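# Set a snap trap using three table-mounted arms

## Task

Arm bases in the scene frame (metres, heading measured counter-clockwise from +x in degrees): arm1 at x=-0.06, y=-0.43, z=+0.72, heading +90; arm2 at x=-0.50, y=+0.00, z=+0.72, heading +0; arm3 at x=+0.58, y=+0.00, z=+0.72, heading +180. Arm the snap trap. Rotate the hammer across to the opposite side so that the hold-down bar keeps it there. Lift the yellow pedal so the lip of its catch rests above the end of the bar. The trap must end up flat on the table. Any number of arms may be used. Anything that stays in place only because a robot is holding it does not count. When finished, release everything and move the arms away.

## Robot and tools

Setup: three identical i2rt Big YAM arms, named arm1, arm2 and arm3, are fixed on a table. Each has six revolute joints, a two-finger parallel gripper, and a camera on its wrist. Two fixed room cameras, cam_high and cam_low, also watch the table. With joints 1 and 6 at zero and the hand level and pointing forward, the wrist camera sits above the hand and looks toward the fingertips. The hand reaches roughly 1.0 m out from the joint-1 axis. Each joint moves at its own speed, so the path between two postures can sweep wide. Plan motions so they do not pass through the trap or the other arms.

Frame: one scene frame is shared by all arms. Its origin is on the floor and +z points up. The bases are at about z=0.72 (the table top). arm1 sits at the front (y=-0.43) facing +y, arm2 sits on the -x side facing +x, and arm3 sits on the +x side facing -x. The hand point is midway between the fingertips. The hand's z axis runs along the fingers, and the fingers open and close along its y axis.

Tool execute_actions: arguments are actions and cameras. actions is a list holding one action or nothing; an empty list only returns state and images. The action is an object keyed by arm name. Each arm takes one key, joints, which maps joint names to absolute targets (not offsets): joint1_rad through joint6_rad in radians, and gripper_m in metres as the fingertip gap. Ranges and done-tolerances: joint1_rad -2.879..2.879 (±0.045), base yaw, positive counter-clockwise seen from above, 0 points the arm along its base heading. joint2_rad 0..3.141 (±0.14), shoulder, 0 has the upper arm pointing back and near level, increasing lifts it up and then forward. joint3_rad 0..3.019 (±0.09), elbow, 0 is fully folded, increasing opens it. joint4_rad -1.692..1.57 (±0.055), hand pitch, positive tips the fingers up. joint5_rad -1.57..1.57 (±0.03), sideways hand swing, positive toward the arm's right. joint6_rad -2.094..2.094 (±0.035), hand roll, positive clockwise as seen from behind the hand. gripper_m 0..0.093 (±0.003); each finger pad pushes with about 50-62 N at most. Example: {"arm1": {"joints": {"gripper_m": 0.05}}, "arm2": {"joints": {"joint1_rad": 0.3}}}. All commanded motions begin together but may end at different moments. A joint or arm left out may still be driving toward an earlier target. An unknown key or an out-of-range number rejects the whole call, and nothing moves. cameras is a list drawn from arm1_cam_wrist, arm2_cam_wrist, arm3_cam_wrist, cam_high, cam_low, all. Omitted, null or ["all"] returns every camera; [] returns none. Images are 672x504.

Tool wait: seconds, from 0 to 10. It sends no new command and returns the same state and images as an empty action.

Tool zoom_image: camera (one of the five names) and region [x0, y0, x1, y1] in pixels of that camera's most recent full image. (0,0) is the top-left corner, and the region can be at most 504x504. It gives a closer look and does not move anything.

Tool read_manual: optional section, "licences" (the default). It returns URDF licence text only.

Tool finished_scene: scene, the integer number of the current scene. It ends that scene for good once the last command has been held, and the result says whether the goal was met. If the reply contains no tool call, the run ends.

Reading results: joint_positions reports each arm's joints. joint_status tells how each commanded joint of the latest accepted action ended. off_target means the joint stopped short and may still be pushing. contact_stop and time_out mean the joint gave up its target and holds where it is. An exception is a timed-out joint that keeps a target close by (at most 0.375, 0.375, 0.113, 0.225, 0.075, 0.3 rad for joints 1-6); it keeps pushing and may move on its own if the path frees up. not_followed, together with a "joint command not followed" line and usually a cause, means a safety check blocked that arm's joint targets, while a gripper command still runs. A blocked arm may retry the same targets on later actions. on_its_own lists what moved or held without this call's command; its "held at" is the held target, not the current position. The pictures line names the cameras in the order the images appear. To relieve a push, send the joint its reported position. A very small target change may not move a joint at all.

Hazards: the arms do not stop on contact and can press hard. A strong press between two robots ends the run as a failure, and a hard impact can too. No state line reports arm-to-arm contact, and the collision check ignores fingers, gripper bodies and wrist cameras, so keep a margin. Knocking the trap or anything else off the work area fails the task. Avoid drops, slips, slams and heavy shoving. Holding loads or pushing steadily heats the motors. A MOTOR HOT line appears at 85 °C. At 100 °C an OVER-TEMPERATURE FAULT makes that arm go limp and fall, and its unmet keys then read limit_stop_at_motor_heat; send the targets again afterwards. A joint holding up a load slowly sags. The arms do not wait for each other. Finish with the trap flat, the mechanism latched by itself, the grippers open, and all arms backed away.

Each tool is called after "Request:" as name([rows], argument=value, ...), one row to a line, values as JSON.

## Session

Request:
execute_actions(actions=[])

Scene clock: 0.00 s.
arm1.joint_positions: joint1_rad=-0.015 joint2_rad=+0.430 joint3_rad=+1.478 joint4_rad=-1.530 joint5_rad=+0.010 joint6_rad=-0.012 gripper_m=+0.095
arm1.joint_status: not commanded
arm1.hand: x=-0.0572 y=-0.3157 z=+1.2942 quat_wxyz=(-0.369, +0.609, -0.601, -0.364) (m; scene frame)
arm2.joint_positions: joint1_rad=+0.010 joint2_rad=+0.447 joint3_rad=+1.476 joint4_rad=-1.533 joint5_rad=+0.003 joint6_rad=-0.003 gripper_m=+0.095
arm2.joint_status: not commanded
arm2.hand: x=-0.3842 y=-0.0065 z=+1.3381 quat_wxyz=(-0.513, -0.009, -0.858, +0.005) (m; scene frame)
arm3.joint_positions: joint1_rad=+0.005 joint2_rad=+0.427 joint3_rad=+1.454 joint4_rad=-1.553 joint5_rad=-0.007 joint6_rad=-0.014 gripper_m=+0.095
arm3.joint_status: not commanded
arm3.hand: x=+0.4623 y=+0.0096 z=+1.3372 quat_wxyz=(-0.005, +0.868, -0.012, -0.497) (m; scene frame)
pictures: arm1_cam_wrist, arm2_cam_wrist, arm3_cam_wrist, cam_high, cam_low
Images, in order (width x height): arm1_cam_wrist 672x504, arm2_cam_wrist 672x504, arm3_cam_wrist 672x504, cam_high 672x504, cam_low 672x504.

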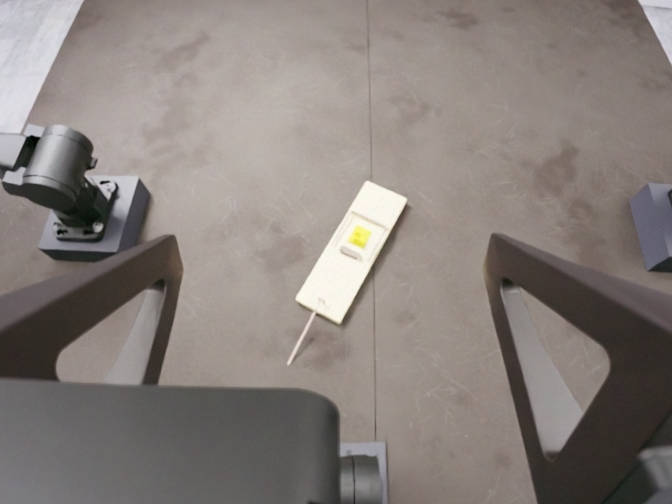

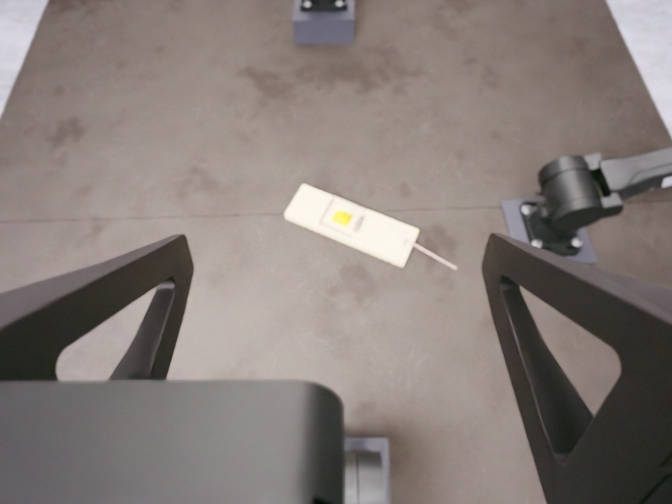

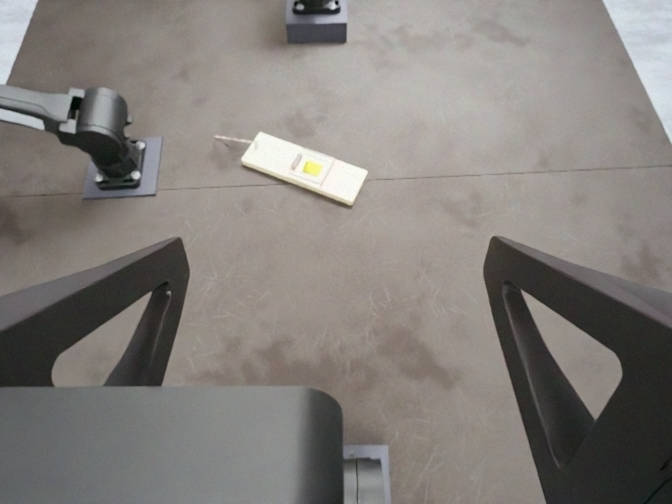

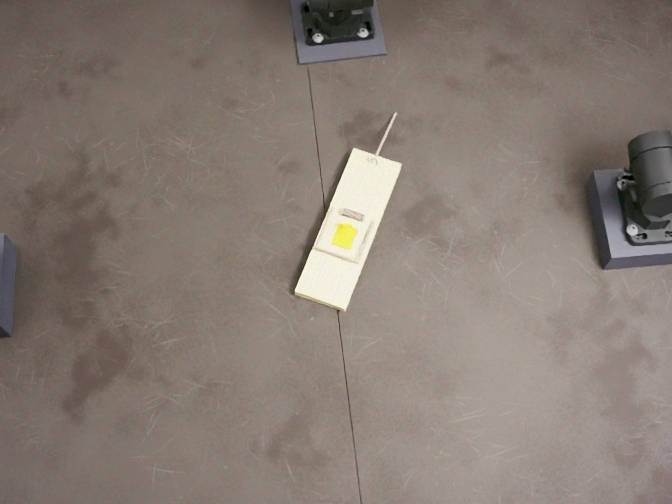

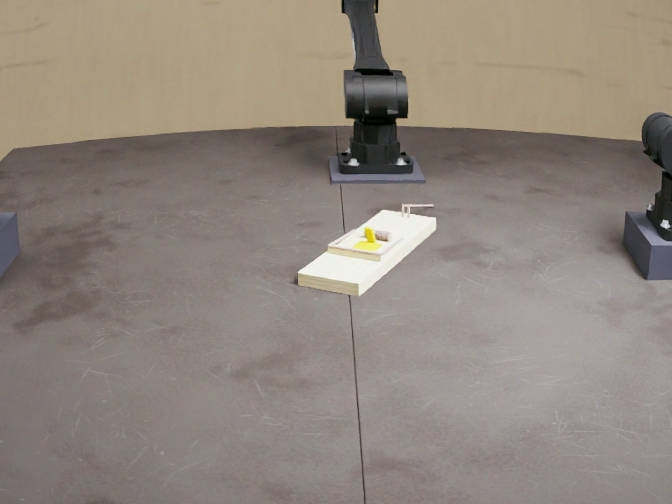

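Request:
zoom_image(camera="cam_low", region=[280, 180, 460, 315])

Request:
zoom_image(camera="cam_high", region=[220, 100, 500, 320])

Region (280, 180, 460, 315) of cam_low's 672x504 image, scaled by 2.800, with more detail than that image has; it fills the top 378 rows of this view, and the rest is white.

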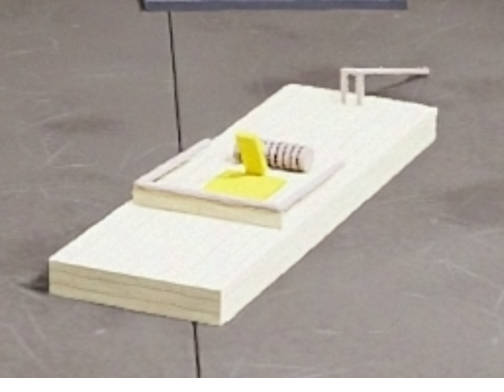

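Region (220, 100, 500, 320) of cam_high's 672x504 image, scaled by 1.800, with more detail than that image has; it fills the top 396 rows of this view, and the rest is white.

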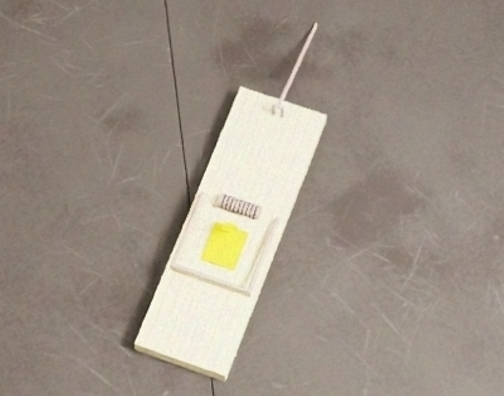

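Request:
execute_actions([
  {"arm1":{"joints":{"joint1_rad":0,"joint2_rad":1.343,"joint3_rad":1.167,"joint4_rad":-1.395}}},
], cameras=["arm1_cam_wrist","cam_high","cam_low"])

Scene clock: 2.40 s.
arm1.joint_positions: joint1_rad=-0.010 joint2_rad=+1.340 joint3_rad=+1.168 joint4_rad=-1.409 joint5_rad=+0.010 joint6_rad=-0.012 gripper_m=+0.095
arm1.joint_status: all done
arm1.hand: x=-0.0627 y=-0.0551 z=+0.9304 quat_wxyz=(+0.001, +0.716, -0.698, +0.006) (m; scene frame)
arm2.joint_positions: joint1_rad=+0.010 joint2_rad=+0.447 joint3_rad=+1.476 joint4_rad=-1.533 joint5_rad=+0.003 joint6_rad=-0.003 gripper_m=+0.095
arm2.joint_status: not commanded
arm2.hand: x=-0.3842 y=-0.0065 z=+1.3381 quat_wxyz=(-0.513, -0.009, -0.858, +0.005) (m; scene frame)
arm3.joint_positions: joint1_rad=+0.005 joint2_rad=+0.427 joint3_rad=+1.454 joint4_rad=-1.553 joint5_rad=-0.007 joint6_rad=-0.014 gripper_m=+0.095
arm3.joint_status: not commanded
arm3.hand: x=+0.4623 y=+0.0096 z=+1.3372 quat_wxyz=(-0.005, +0.868, -0.012, -0.497) (m; scene frame)
pictures: arm1_cam_wrist, cam_high, cam_low
Images, in order (width x height): arm1_cam_wrist 672x504, cam_high 672x504, cam_low 672x504.

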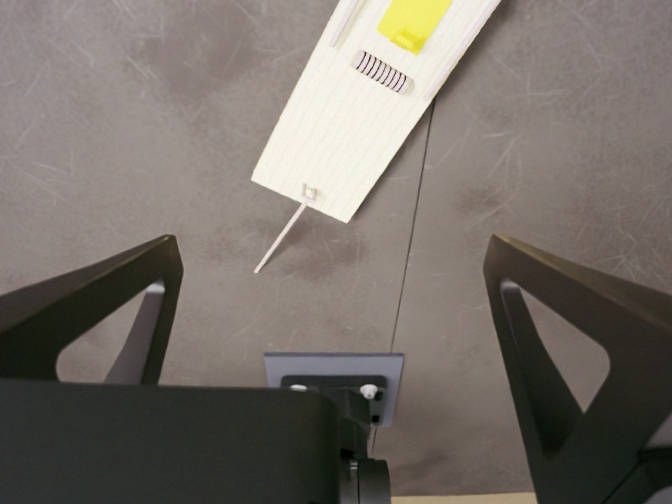

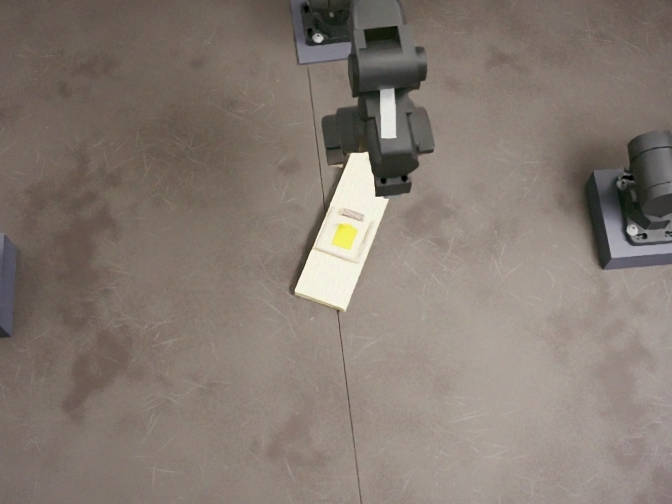

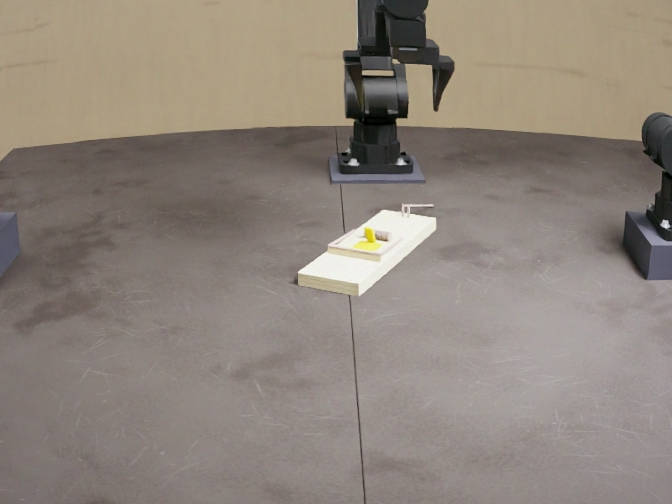

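Request:
execute_actions([
  {"arm1":{"joints":{"joint1_rad":-0.1,"joint2_rad":1.665,"joint3_rad":1.169,"joint4_rad":-1.07,"joint6_rad":-1.21,"gripper_m":0.03}},"arm3":{"joints":{"joint1_rad":-0.105,"joint2_rad":1.74,"joint3_rad":0.745,"joint4_rad":0.373,"gripper_m":0}}},
])

Request:
zoom_image(camera="cam_low", region=[240, 150, 460, 315])

Scene clock: 5.57 s.
arm1.joint_positions: joint1_rad=-0.104 joint2_rad=+1.682 joint3_rad=+1.168 joint4_rad=-1.088 joint5_rad=+0.010 joint6_rad=-1.192 gripper_m=+0.030
arm1.joint_status: all done
arm1.hand: x=-0.0212 y=+0.0245 z=+0.7927 quat_wxyz=(+0.015, +0.974, -0.227, +0.006) (m; scene frame)
arm2.joint_positions: joint1_rad=+0.010 joint2_rad=+0.447 joint3_rad=+1.476 joint4_rad=-1.533 joint5_rad=+0.003 joint6_rad=-0.003 gripper_m=+0.095
arm2.joint_status: not commanded
arm2.hand: x=-0.3842 y=-0.0065 z=+1.3381 quat_wxyz=(-0.513, -0.009, -0.858, +0.005) (m; scene frame)
arm3.joint_positions: joint1_rad=-0.101 joint2_rad=+1.729 joint3_rad=+0.743 joint4_rad=+0.355 joint5_rad=-0.007 joint6_rad=-0.014 gripper_m=+0.001
arm3.joint_status: all done
arm3.hand: x=+0.0279 y=+0.0801 z=+0.8118 quat_wxyz=(-0.028, +0.891, -0.059, -0.449) (m; scene frame)
pictures: arm1_cam_wrist, arm2_cam_wrist, arm3_cam_wrist, cam_high, cam_low
Images, in order (width x height): arm1_cam_wrist 672x504, arm2_cam_wrist 672x504, arm3_cam_wrist 672x504, cam_high 672x504, cam_low 672x504.

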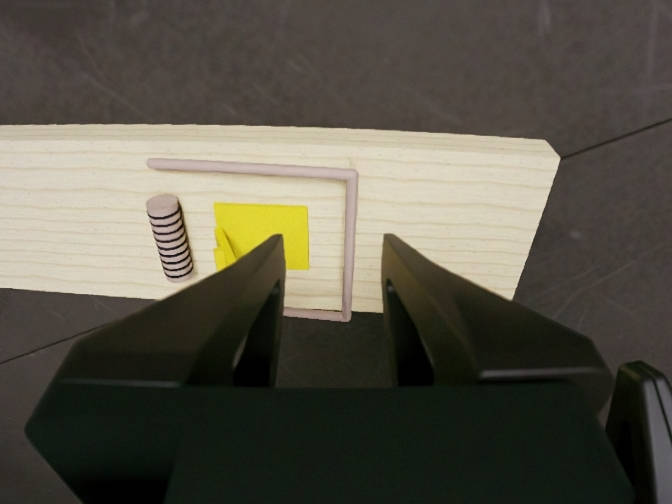

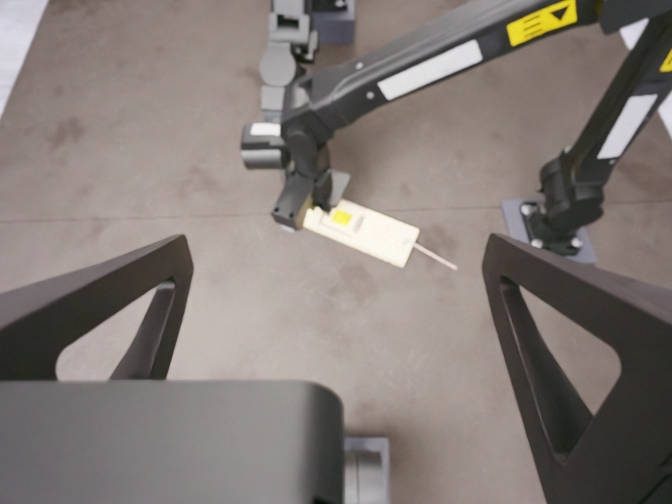

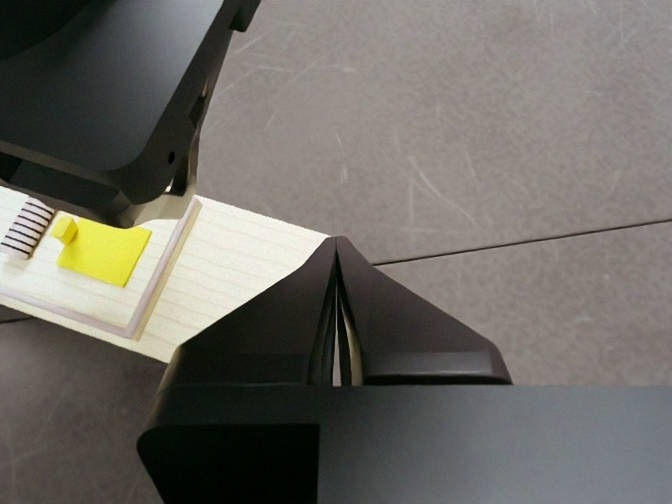

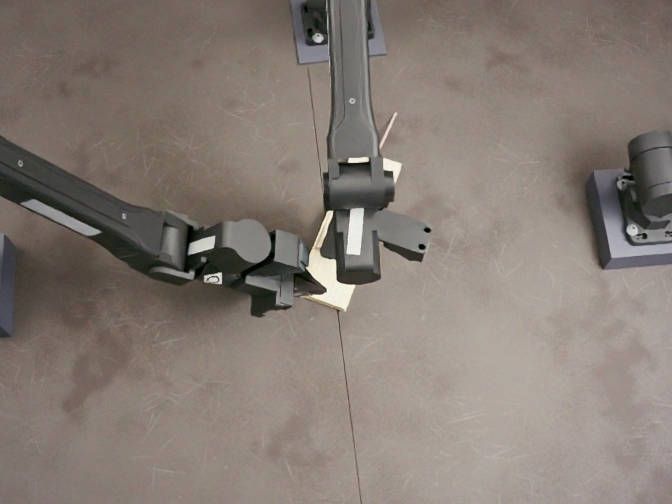

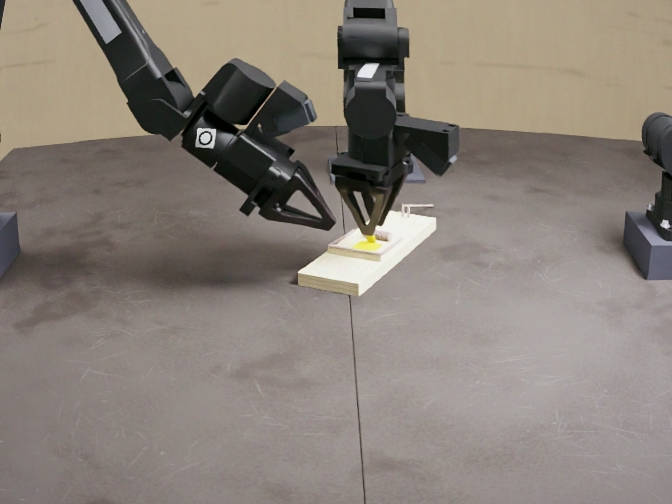

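Region (240, 150, 460, 315) of cam_low's 672x504 image, scaled by 2.291, with more detail than that image has; it fills the top 378 rows of this view, and the rest is white.

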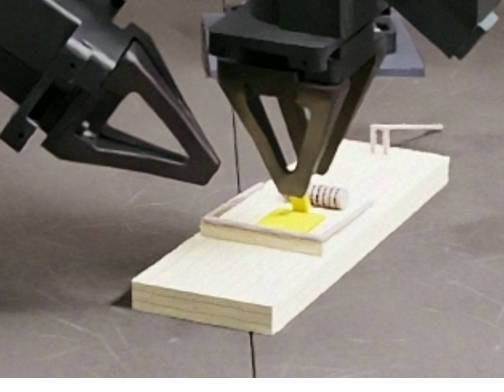

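Request:
execute_actions([
  {"arm3":{"joints":{"joint2_rad":1.83,"joint6_rad":1.2}}},
], cameras=[])

Request:
execute_actions([
  {"arm1":{"joints":{"joint2_rad":1.725,"joint4_rad":-1.0}},"arm3":{"joints":{"joint2_rad":1.865}}},
], cameras=["arm1_cam_wrist","cam_low"])

Request:
zoom_image(camera="cam_low", region=[240, 150, 460, 315])

Scene clock: 8.07 s.
arm1.joint_positions: joint1_rad=-0.104 joint2_rad=+1.682 joint3_rad=+1.168 joint4_rad=-1.088 joint5_rad=+0.010 joint6_rad=-1.192 gripper_m=+0.030
arm1.joint_status: not commanded
arm1.hand: x=-0.0212 y=+0.0245 z=+0.7927 quat_wxyz=(+0.015, +0.974, -0.227, +0.006) (m; scene frame)
arm2.joint_positions: joint1_rad=+0.010 joint2_rad=+0.447 joint3_rad=+1.476 joint4_rad=-1.533 joint5_rad=+0.003 joint6_rad=-0.003 gripper_m=+0.095
arm2.joint_status: not commanded
arm2.hand: x=-0.3842 y=-0.0065 z=+1.3381 quat_wxyz=(-0.513, -0.009, -0.858, +0.005) (m; scene frame)
arm3.joint_positions: joint1_rad=-0.101 joint2_rad=+1.823 joint3_rad=+0.743 joint4_rad=+0.360 joint5_rad=-0.007 joint6_rad=+1.192 gripper_m=+0.001
arm3.joint_status: all done
arm3.hand: x=+0.0389 y=+0.0780 z=+0.7629 quat_wxyz=(+0.212, +0.716, -0.566, -0.351) (m; scene frame)
pictures: none
No camera images: the call's "cameras" was empty. Leave "cameras" out to get every camera's image.

Scene clock: 8.83 s.
arm1.joint_positions: joint1_rad=-0.104 joint2_rad=+1.717 joint3_rad=+1.168 joint4_rad=-1.018 joint5_rad=+0.010 joint6_rad=-1.192 gripper_m=+0.030
arm1.joint_status: all done
arm1.hand: x=-0.0200 y=+0.0389 z=+0.7769 quat_wxyz=(-0.002, +0.974, -0.227, +0.004) (m; scene frame)
arm2.joint_positions: joint1_rad=+0.010 joint2_rad=+0.447 joint3_rad=+1.476 joint4_rad=-1.533 joint5_rad=+0.003 joint6_rad=-0.003 gripper_m=+0.095
arm2.joint_status: not commanded
arm2.hand: x=-0.3842 y=-0.0065 z=+1.3381 quat_wxyz=(-0.513, -0.009, -0.858, +0.005) (m; scene frame)
arm3.joint_positions: joint1_rad=-0.101 joint2_rad=+1.844 joint3_rad=+0.743 joint4_rad=+0.360 joint5_rad=-0.007 joint6_rad=+1.192 gripper_m=+0.001
arm3.joint_status: all done
arm3.hand: x=+0.0421 y=+0.0774 z=+0.7522 quat_wxyz=(+0.207, +0.719, -0.568, -0.343) (m; scene frame)
pictures: arm1_cam_wrist, cam_low
Images, in order (width x height): arm1_cam_wrist 672x504, cam_low 672x504.

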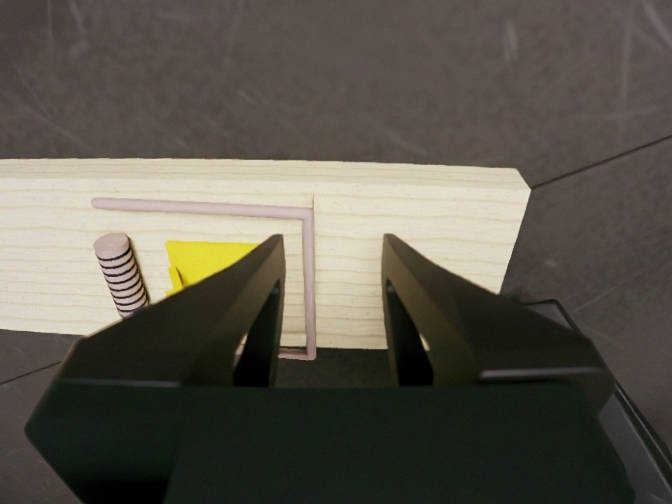

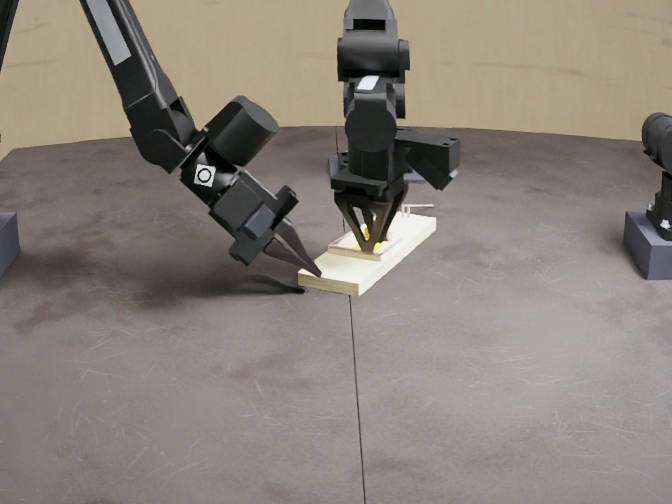

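Region (240, 150, 460, 315) of cam_low's 672x504 image, scaled by 2.291, with more detail than that image has; it fills the top 378 rows of this view, and the rest is white.

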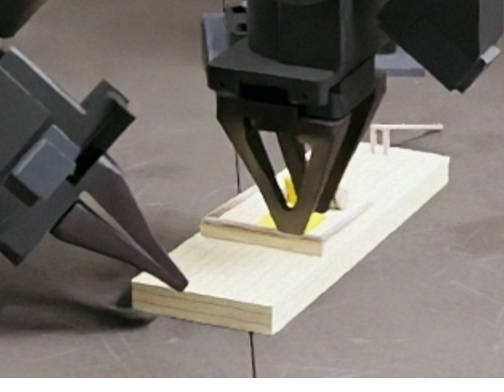

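Request:
execute_actions([
  {"arm1":{"joints":{"joint1_rad":-0.14,"joint2_rad":1.69,"joint3_rad":1.11,"joint4_rad":-0.965,"joint6_rad":-1.25,"gripper_m":0.022}},"arm3":{"joints":{"joint2_rad":1.89}}},
], cameras=["arm1_cam_wrist","cam_low"])

Request:
zoom_image(camera="cam_low", region=[240, 150, 460, 315])

Scene clock: 10.03 s.
arm1.joint_positions: joint1_rad=-0.137 joint2_rad=+1.708 joint3_rad=+1.116 joint4_rad=-0.983 joint5_rad=+0.010 joint6_rad=-1.232 gripper_m=+0.022
arm1.joint_status: all done
arm1.hand: x=-0.0063 y=+0.0236 z=+0.7642 quat_wxyz=(+0.002, +0.975, -0.224, +0.004) (m; scene frame)
arm2.joint_positions: joint1_rad=+0.010 joint2_rad=+0.447 joint3_rad=+1.476 joint4_rad=-1.533 joint5_rad=+0.003 joint6_rad=-0.003 gripper_m=+0.095
arm2.joint_status: not commanded
arm2.hand: x=-0.3842 y=-0.0065 z=+1.3381 quat_wxyz=(-0.513, -0.009, -0.858, +0.005) (m; scene frame)
arm3.joint_positions: joint1_rad=-0.101 joint2_rad=+1.870 joint3_rad=+0.743 joint4_rad=+0.360 joint5_rad=-0.007 joint6_rad=+1.192 gripper_m=+0.001
arm3.joint_status: all done
arm3.hand: x=+0.0465 y=+0.0767 z=+0.7387 quat_wxyz=(+0.201, +0.723, -0.572, -0.332) (m; scene frame)
pictures: arm1_cam_wrist, cam_low
Images, in order (width x height): arm1_cam_wrist 672x504, cam_low 672x504.

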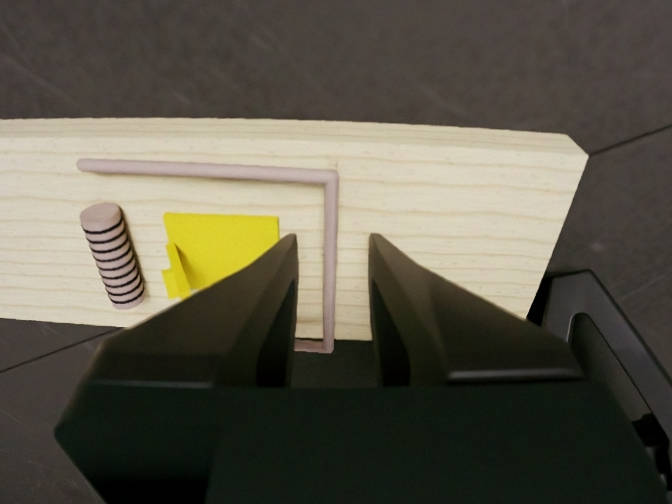

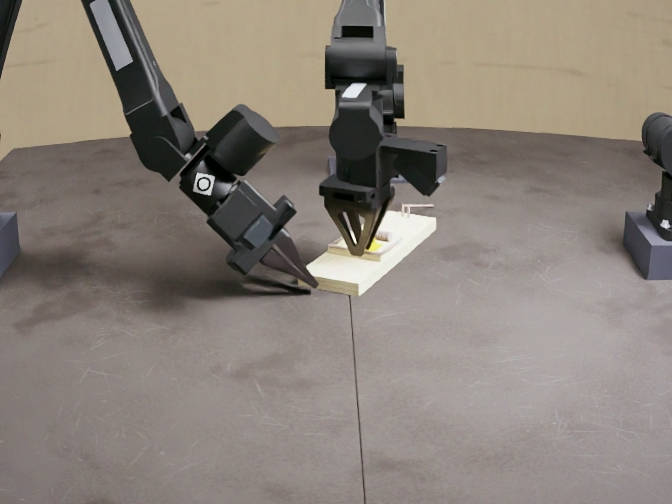

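Region (240, 150, 460, 315) of cam_low's 672x504 image, scaled by 2.291, with more detail than that image has; it fills the top 378 rows of this view, and the rest is white.

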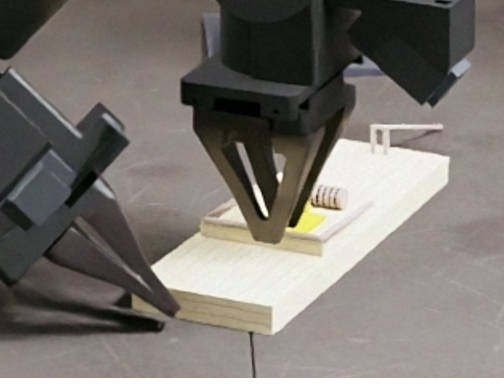

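Request:
execute_actions([
  {"arm3":{"joints":{"joint4_rad":0.5}}},
], cameras=[])

Request:
execute_actions([
  {"arm3":{"joints":{"joint1_rad":-0.07}}},
], cameras=[])

Request:
execute_actions([
  {"arm1":{"joints":{"joint2_rad":1.74,"joint3_rad":1.1,"joint4_rad":-0.94}},"arm3":{"joints":{"joint2_rad":1.94}}},
], cameras=["arm1_cam_wrist","cam_low"])

Request:
zoom_image(camera="cam_low", region=[240, 150, 460, 315])

Scene clock: 18.13 s.
arm1.joint_positions: joint1_rad=-0.137 joint2_rad=+1.708 joint3_rad=+1.116 joint4_rad=-0.983 joint5_rad=+0.010 joint6_rad=-1.232 gripper_m=+0.022
arm1.joint_status: not commanded
arm1.hand: x=-0.0063 y=+0.0236 z=+0.7642 quat_wxyz=(+0.002, +0.975, -0.224, +0.004) (m; scene frame)
arm2.joint_positions: joint1_rad=+0.010 joint2_rad=+0.447 joint3_rad=+1.476 joint4_rad=-1.533 joint5_rad=+0.003 joint6_rad=-0.003 gripper_m=+0.095
arm2.joint_status: not commanded
arm2.hand: x=-0.3842 y=-0.0065 z=+1.3381 quat_wxyz=(-0.513, -0.009, -0.858, +0.005) (m; scene frame)
arm3.joint_positions: joint1_rad=-0.101 joint2_rad=+1.870 joint3_rad=+0.743 joint4_rad=+0.482 joint5_rad=-0.007 joint6_rad=+1.192 gripper_m=+0.001
arm3.joint_status: all done
arm3.hand: x=+0.0271 y=+0.0797 z=+0.7614 quat_wxyz=(+0.229, +0.703, -0.556, -0.381) (m; scene frame)
pictures: none
No camera images: the call's "cameras" was empty. Leave "cameras" out to get every camera's image.

Scene clock: 18.80 s.
arm1.joint_positions: joint1_rad=-0.137 joint2_rad=+1.708 joint3_rad=+1.116 joint4_rad=-0.983 joint5_rad=+0.010 joint6_rad=-1.232 gripper_m=+0.022
arm1.joint_status: not commanded
arm1.hand: x=-0.0063 y=+0.0236 z=+0.7642 quat_wxyz=(+0.002, +0.975, -0.224, +0.004) (m; scene frame)
arm2.joint_positions: joint1_rad=+0.010 joint2_rad=+0.447 joint3_rad=+1.476 joint4_rad=-1.533 joint5_rad=+0.003 joint6_rad=-0.003 gripper_m=+0.095
arm2.joint_status: not commanded
arm2.hand: x=-0.3842 y=-0.0065 z=+1.3381 quat_wxyz=(-0.513, -0.009, -0.858, +0.005) (m; scene frame)
arm3.joint_positions: joint1_rad=-0.073 joint2_rad=+1.870 joint3_rad=+0.743 joint4_rad=+0.482 joint5_rad=-0.007 joint6_rad=+1.192 gripper_m=+0.001
arm3.joint_status: all done
arm3.hand: x=+0.0251 y=+0.0645 z=+0.7616 quat_wxyz=(+0.234, +0.710, -0.546, -0.377) (m; scene frame)
pictures: none
No camera images: the call's "cameras" was empty. Leave "cameras" out to get every camera's image.

Scene clock: 19.53 s.
arm1.joint_positions: joint1_rad=-0.137 joint2_rad=+1.725 joint3_rad=+1.111 joint4_rad=-0.957 joint5_rad=+0.010 joint6_rad=-1.233 gripper_m=+0.022
arm1.joint_status: all done
arm1.hand: x=-0.0060 y=+0.0264 z=+0.7556 quat_wxyz=(-0.001, +0.975, -0.224, +0.004) (m; scene frame)
arm2.joint_positions: joint1_rad=+0.010 joint2_rad=+0.447 joint3_rad=+1.476 joint4_rad=-1.533 joint5_rad=+0.003 joint6_rad=-0.003 gripper_m=+0.095
arm2.joint_status: not commanded
arm2.hand: x=-0.3842 y=-0.0065 z=+1.3381 quat_wxyz=(-0.513, -0.009, -0.858, +0.005) (m; scene frame)
arm3.joint_positions: joint1_rad=-0.073 joint2_rad=+1.903 joint3_rad=+0.743 joint4_rad=+0.499 joint5_rad=-0.007 joint6_rad=+1.194 gripper_m=+0.001
arm3.joint_status: all done
arm3.hand: x=+0.0279 y=+0.0640 z=+0.7473 quat_wxyz=(+0.231, +0.713, -0.549, -0.371) (m; scene frame)
pictures: arm1_cam_wrist, cam_low
Images, in order (width x height): arm1_cam_wrist 672x504, cam_low 672x504.

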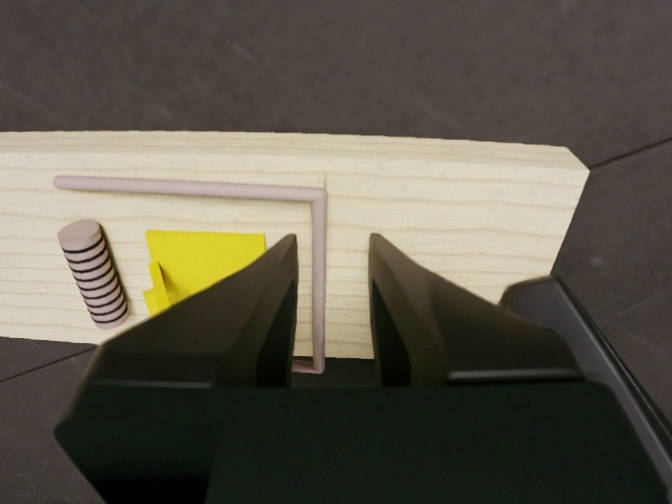

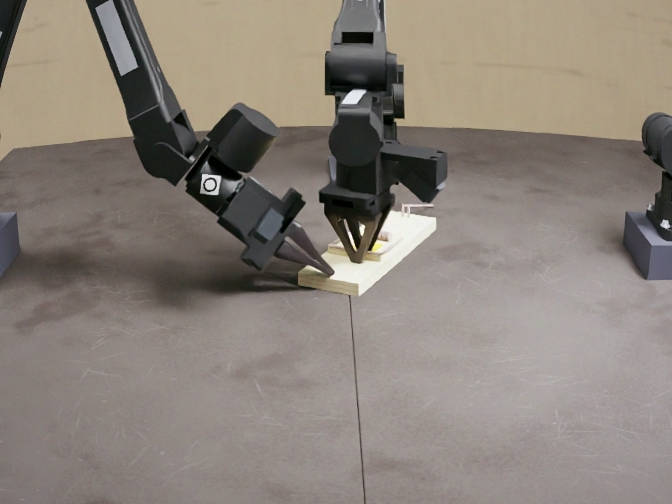

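Region (240, 150, 460, 315) of cam_low's 672x504 image, scaled by 2.291, with more detail than that image has; it fills the top 378 rows of this view, and the rest is white.

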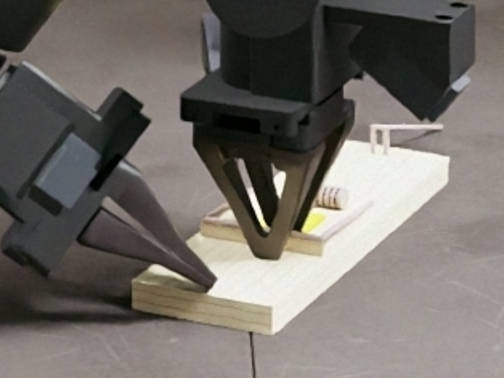

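Seems in contact; close.

Request:
execute_actions([
  {"arm1":{"joints":{"joint2_rad":1.75,"joint3_rad":1.09,"gripper_m":0}},"arm3":{"joints":{"joint2_rad":1.96}}},
], cameras=["arm1_cam_wrist"])

Scene clock: 20.13 s.
arm1.joint_positions: joint1_rad=-0.137 joint2_rad=+1.721 joint3_rad=+1.104 joint4_rad=-0.957 joint5_rad=+0.005 joint6_rad=-1.233 gripper_m=+0.003
arm1.joint_status: all done
arm1.hand: x=-0.0074 y=+0.0234 z=+0.7548 quat_wxyz=(+0.001, +0.975, -0.223, +0.001) (m; scene frame)
arm2.joint_positions: joint1_rad=+0.010 joint2_rad=+0.447 joint3_rad=+1.476 joint4_rad=-1.533 joint5_rad=+0.003 joint6_rad=-0.003 gripper_m=+0.095
arm2.joint_status: not commanded
arm2.hand: x=-0.3842 y=-0.0065 z=+1.3381 quat_wxyz=(-0.513, -0.009, -0.858, +0.005) (m; scene frame)
arm3.joint_positions: joint1_rad=-0.073 joint2_rad=+1.905 joint3_rad=+0.743 joint4_rad=+0.502 joint5_rad=-0.005 joint6_rad=+1.194 gripper_m=+0.001
arm3.joint_status: all done
arm3.hand: x=+0.0278 y=+0.0644 z=+0.7467 quat_wxyz=(+0.230, +0.712, -0.549, -0.372) (m; scene frame)
pictures: arm1_cam_wrist
Images, in order (width x height): arm1_cam_wrist 672x504.

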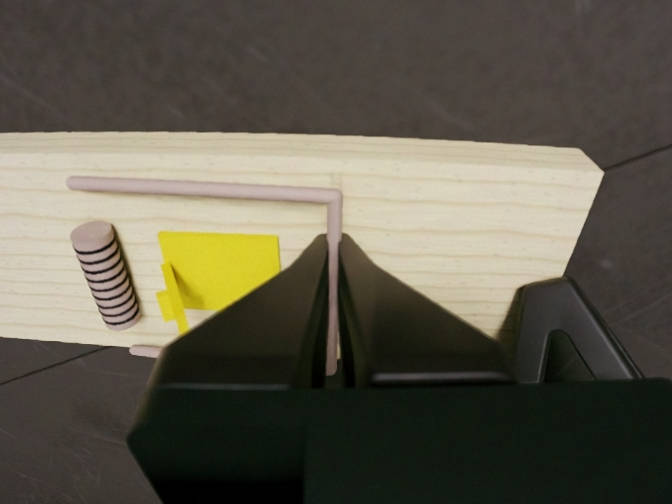

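Request:
execute_actions([
  {"arm1":{"joints":{"joint1_rad":-0.127,"joint2_rad":1.625,"joint3_rad":1.125,"joint4_rad":-1.04}}},
], cameras=["cam_low"])

Request:
execute_actions([
  {"arm1":{"joints":{"joint1_rad":-0.105,"joint2_rad":1.523,"joint3_rad":1.08,"joint4_rad":-1.10,"joint6_rad":-1.2}}},
], cameras=["cam_low","arm1_cam_wrist"])

Scene clock: 21.67 s.
arm1.joint_positions: joint1_rad=-0.135 joint2_rad=+1.675 joint3_rad=+1.104 joint4_rad=-1.019 joint5_rad=+0.009 joint6_rad=-1.239 gripper_m=+0.003
arm1.joint_status: all done
arm1.hand: x=-0.0089 y=+0.0125 z=+0.7748 quat_wxyz=(+0.009, +0.976, -0.219, +0.004) (m; scene frame)
arm2.joint_positions: joint1_rad=+0.010 joint2_rad=+0.447 joint3_rad=+1.476 joint4_rad=-1.533 joint5_rad=+0.003 joint6_rad=-0.003 gripper_m=+0.095
arm2.joint_status: not commanded
arm2.hand: x=-0.3842 y=-0.0065 z=+1.3381 quat_wxyz=(-0.513, -0.009, -0.858, +0.005) (m; scene frame)
arm3.joint_positions: joint1_rad=-0.066 joint2_rad=+1.906 joint3_rad=+0.743 joint4_rad=+0.513 joint5_rad=-0.012 joint6_rad=+1.195 gripper_m=+0.001
arm3.joint_status: not commanded
arm3.hand: x=+0.0258 y=+0.0595 z=+0.7481 quat_wxyz=(+0.236, +0.713, -0.545, -0.373) (m; scene frame)
pictures: cam_low
Images, in order (width x height): cam_low 672x504.

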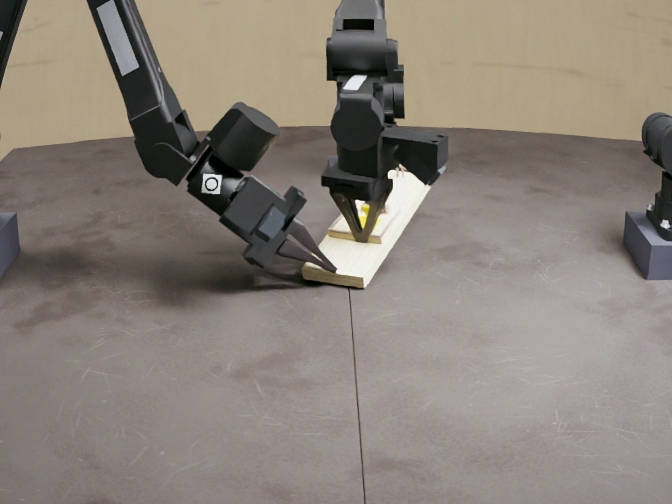

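Scene clock: 22.57 s.
arm1.joint_positions: joint1_rad=-0.109 joint2_rad=+1.522 joint3_rad=+1.075 joint4_rad=-1.082 joint5_rad=+0.010 joint6_rad=-1.218 gripper_m=+0.003
arm1.joint_status: all done
arm1.hand: x=-0.0213 y=-0.0060 z=+0.8284 quat_wxyz=(-0.021, +0.976, -0.217, +0.001) (m; scene frame)
arm2.joint_positions: joint1_rad=+0.010 joint2_rad=+0.447 joint3_rad=+1.476 joint4_rad=-1.533 joint5_rad=+0.003 joint6_rad=-0.003 gripper_m=+0.095
arm2.joint_status: not commanded
arm2.hand: x=-0.3842 y=-0.0065 z=+1.3381 quat_wxyz=(-0.513, -0.009, -0.858, +0.005) (m; scene frame)
arm3.joint_positions: joint1_rad=-0.067 joint2_rad=+1.936 joint3_rad=+0.743 joint4_rad=+0.510 joint5_rad=-0.007 joint6_rad=+1.196 gripper_m=+0.001
arm3.joint_status: not commanded
arm3.hand: x=+0.0316 y=+0.0600 z=+0.7317 quat_wxyz=(+0.227, +0.717, -0.551, -0.361) (m; scene frame)
pictures: arm1_cam_wrist, cam_low
Images, in order (width x height): arm1_cam_wrist 672x504, cam_low 672x504.

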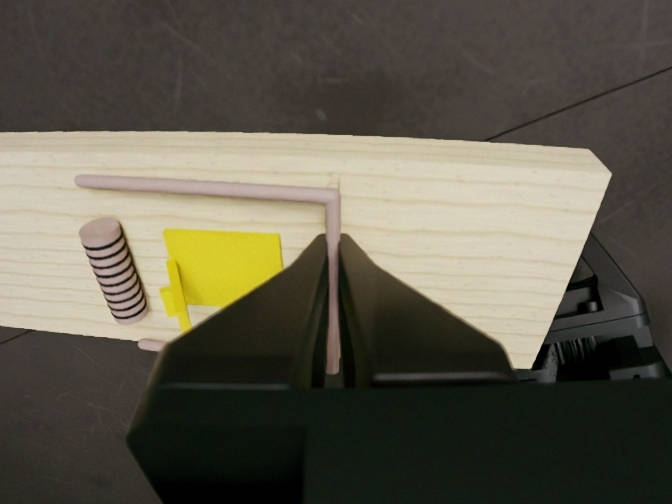

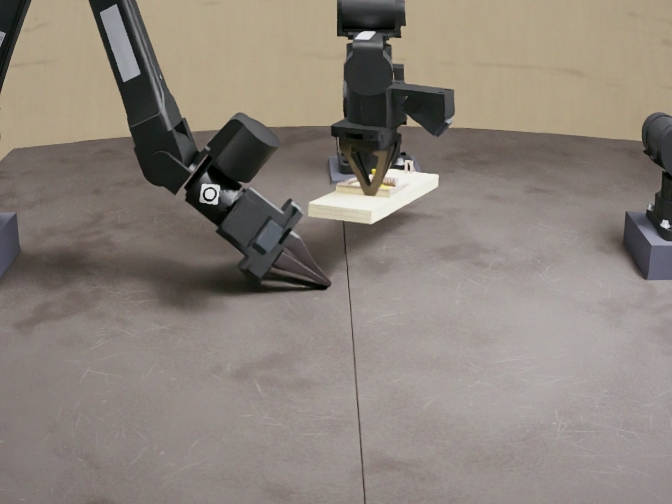

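Request:
execute_actions([
  {"arm3":{"joints":{"joint1_rad":-0.2,"joint2_rad":1.85}},"arm2":{"joints":{"joint1_rad":-0.25,"joint2_rad":1.3,"joint3_rad":0.5,"joint4_rad":0.3,"joint6_rad":1.2,"gripper_m":0}}},
], cameras=[])

Request:
execute_actions([
  {"arm1":{"joints":{"joint1_rad":-0.14,"joint2_rad":1.70,"joint3_rad":1.105,"joint4_rad":-0.965,"joint6_rad":-1.25}},"arm3":{"joints":{"joint2_rad":1.82}}},
], cameras=[])

Request:
execute_actions([
  {"arm1":{"joints":{"joint2_rad":1.735,"joint4_rad":-0.94}},"arm3":{"joints":{"joint1_rad":-0.06}}},
])

Scene clock: 25.20 s.
arm1.joint_positions: joint1_rad=-0.109 joint2_rad=+1.522 joint3_rad=+1.075 joint4_rad=-1.082 joint5_rad=+0.010 joint6_rad=-1.218 gripper_m=+0.003
arm1.joint_status: not commanded
arm1.hand: x=-0.0213 y=-0.0060 z=+0.8284 quat_wxyz=(-0.021, +0.976, -0.217, +0.001) (m; scene frame)
arm2.joint_positions: joint1_rad=-0.243 joint2_rad=+1.300 joint3_rad=+0.493 joint4_rad=+0.276 joint5_rad=+0.003 joint6_rad=+1.182 gripper_m=+0.001
arm2.joint_status: all done
arm2.hand: x=-0.0565 y=-0.1264 z=+0.8899 quat_wxyz=(-0.449, -0.578, -0.644, -0.221) (m; scene frame)
arm3.joint_positions: joint1_rad=-0.207 joint2_rad=+1.866 joint3_rad=+0.743 joint4_rad=+0.505 joint5_rad=-0.008 joint6_rad=+1.196 gripper_m=+0.001
arm3.joint_status: all done
arm3.hand: x=+0.0349 y=+0.1387 z=+0.7674 quat_wxyz=(+0.214, +0.667, -0.590, -0.402) (m; scene frame)
pictures: none
No camera images: the call's "cameras" was empty. Leave "cameras" out to get every camera's image.

Scene clock: 26.07 s.
arm1.joint_positions: joint1_rad=-0.135 joint2_rad=+1.703 joint3_rad=+1.082 joint4_rad=-0.975 joint5_rad=+0.010 joint6_rad=-1.232 gripper_m=+0.003
arm1.joint_status: all done
arm1.hand: x=-0.0085 y=+0.0103 z=+0.7558 quat_wxyz=(+0.012, +0.975, -0.223, +0.005) (m; scene frame)
arm2.joint_positions: joint1_rad=-0.243 joint2_rad=+1.300 joint3_rad=+0.493 joint4_rad=+0.276 joint5_rad=+0.003 joint6_rad=+1.183 gripper_m=+0.001
arm2.joint_status: not commanded
arm2.hand: x=-0.0565 y=-0.1264 z=+0.8899 quat_wxyz=(-0.449, -0.578, -0.644, -0.222) (m; scene frame)
arm3.joint_positions: joint1_rad=-0.207 joint2_rad=+1.847 joint3_rad=+0.743 joint4_rad=+0.505 joint5_rad=-0.008 joint6_rad=+1.196 gripper_m=+0.001
arm3.joint_status: all done
arm3.hand: x=+0.0322 y=+0.1395 z=+0.7777 quat_wxyz=(+0.218, +0.664, -0.587, -0.410) (m; scene frame)
pictures: none
No camera images: the call's "cameras" was empty. Leave "cameras" out to get every camera's image.

Scene clock: 27.07 s.
arm1.joint_positions: joint1_rad=-0.135 joint2_rad=+1.705 joint3_rad=+1.082 joint4_rad=-0.971 joint5_rad=+0.010 joint6_rad=-1.233 gripper_m=+0.003
arm1.joint_status: all done
arm1.hand: x=-0.0084 y=+0.0111 z=+0.7548 quat_wxyz=(+0.011, +0.975, -0.223, +0.005) (m; scene frame)
arm2.joint_positions: joint1_rad=-0.243 joint2_rad=+1.300 joint3_rad=+0.493 joint4_rad=+0.276 joint5_rad=+0.003 joint6_rad=+1.183 gripper_m=+0.001
arm2.joint_status: not commanded
arm2.hand: x=-0.0565 y=-0.1264 z=+0.8899 quat_wxyz=(-0.449, -0.578, -0.644, -0.222) (m; scene frame)
arm3.joint_positions: joint1_rad=-0.053 joint2_rad=+1.847 joint3_rad=+0.743 joint4_rad=+0.505 joint5_rad=-0.008 joint6_rad=+1.196 gripper_m=+0.001
arm3.joint_status: all done
arm3.hand: x=+0.0173 y=+0.0539 z=+0.7786 quat_wxyz=(+0.250, +0.706, -0.534, -0.392) (m; scene frame)
pictures: arm1_cam_wrist, arm2_cam_wrist, arm3_cam_wrist, cam_high, cam_low
Images, in order (width x height): arm1_cam_wrist 672x504, arm2_cam_wrist 672x504, arm3_cam_wrist 672x504, cam_high 672x504, cam_low 672x504.

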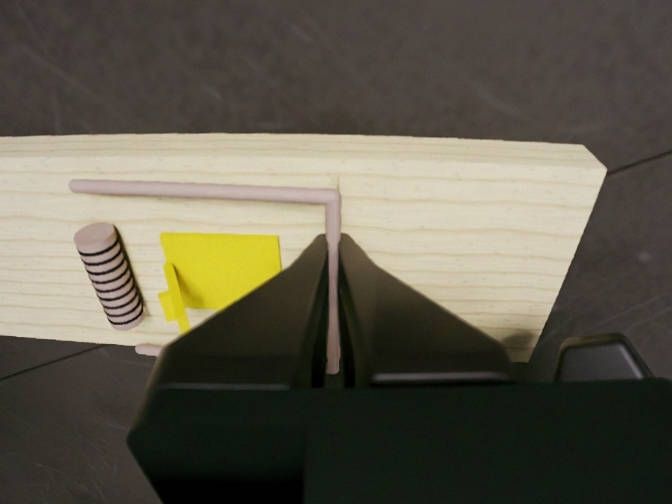

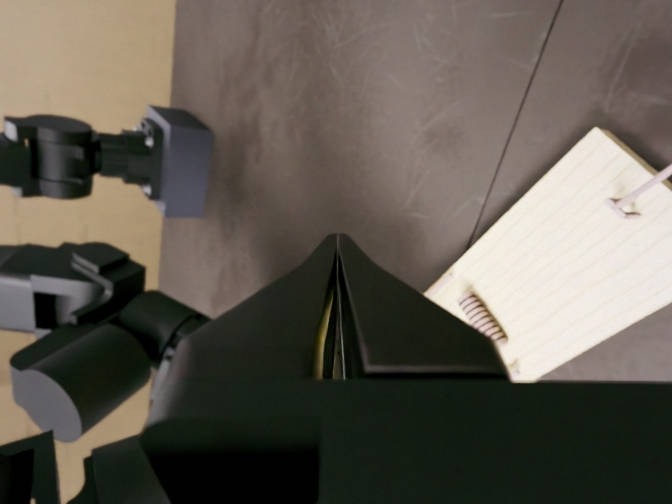

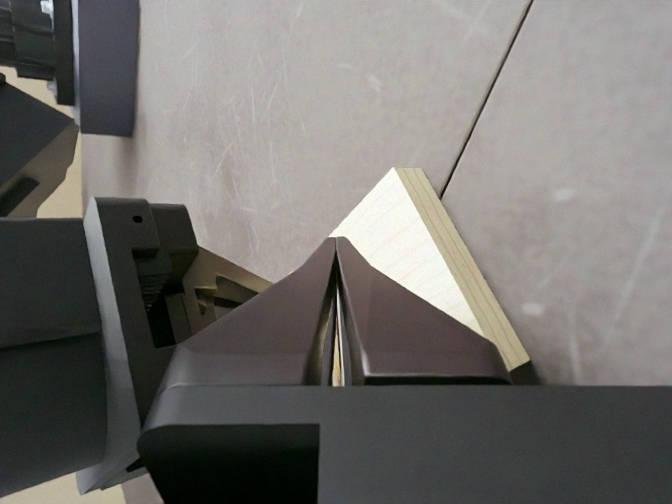

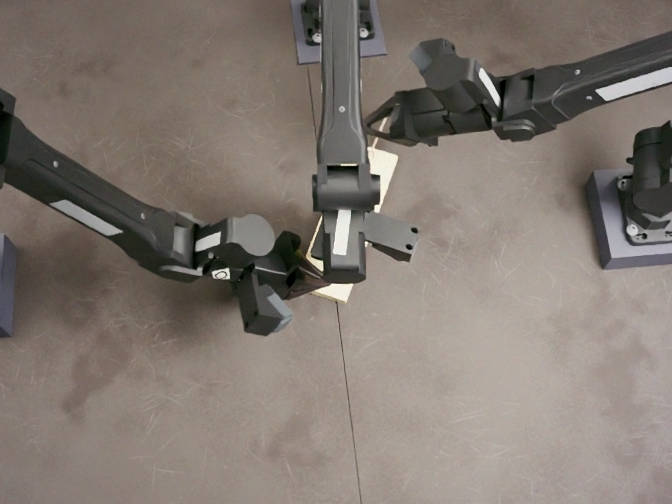

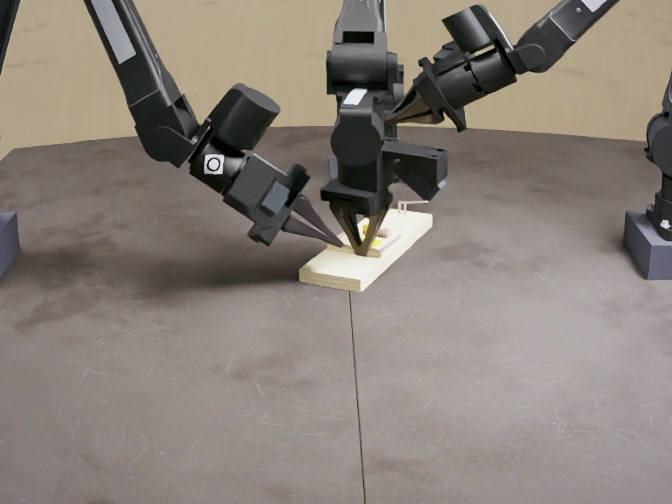

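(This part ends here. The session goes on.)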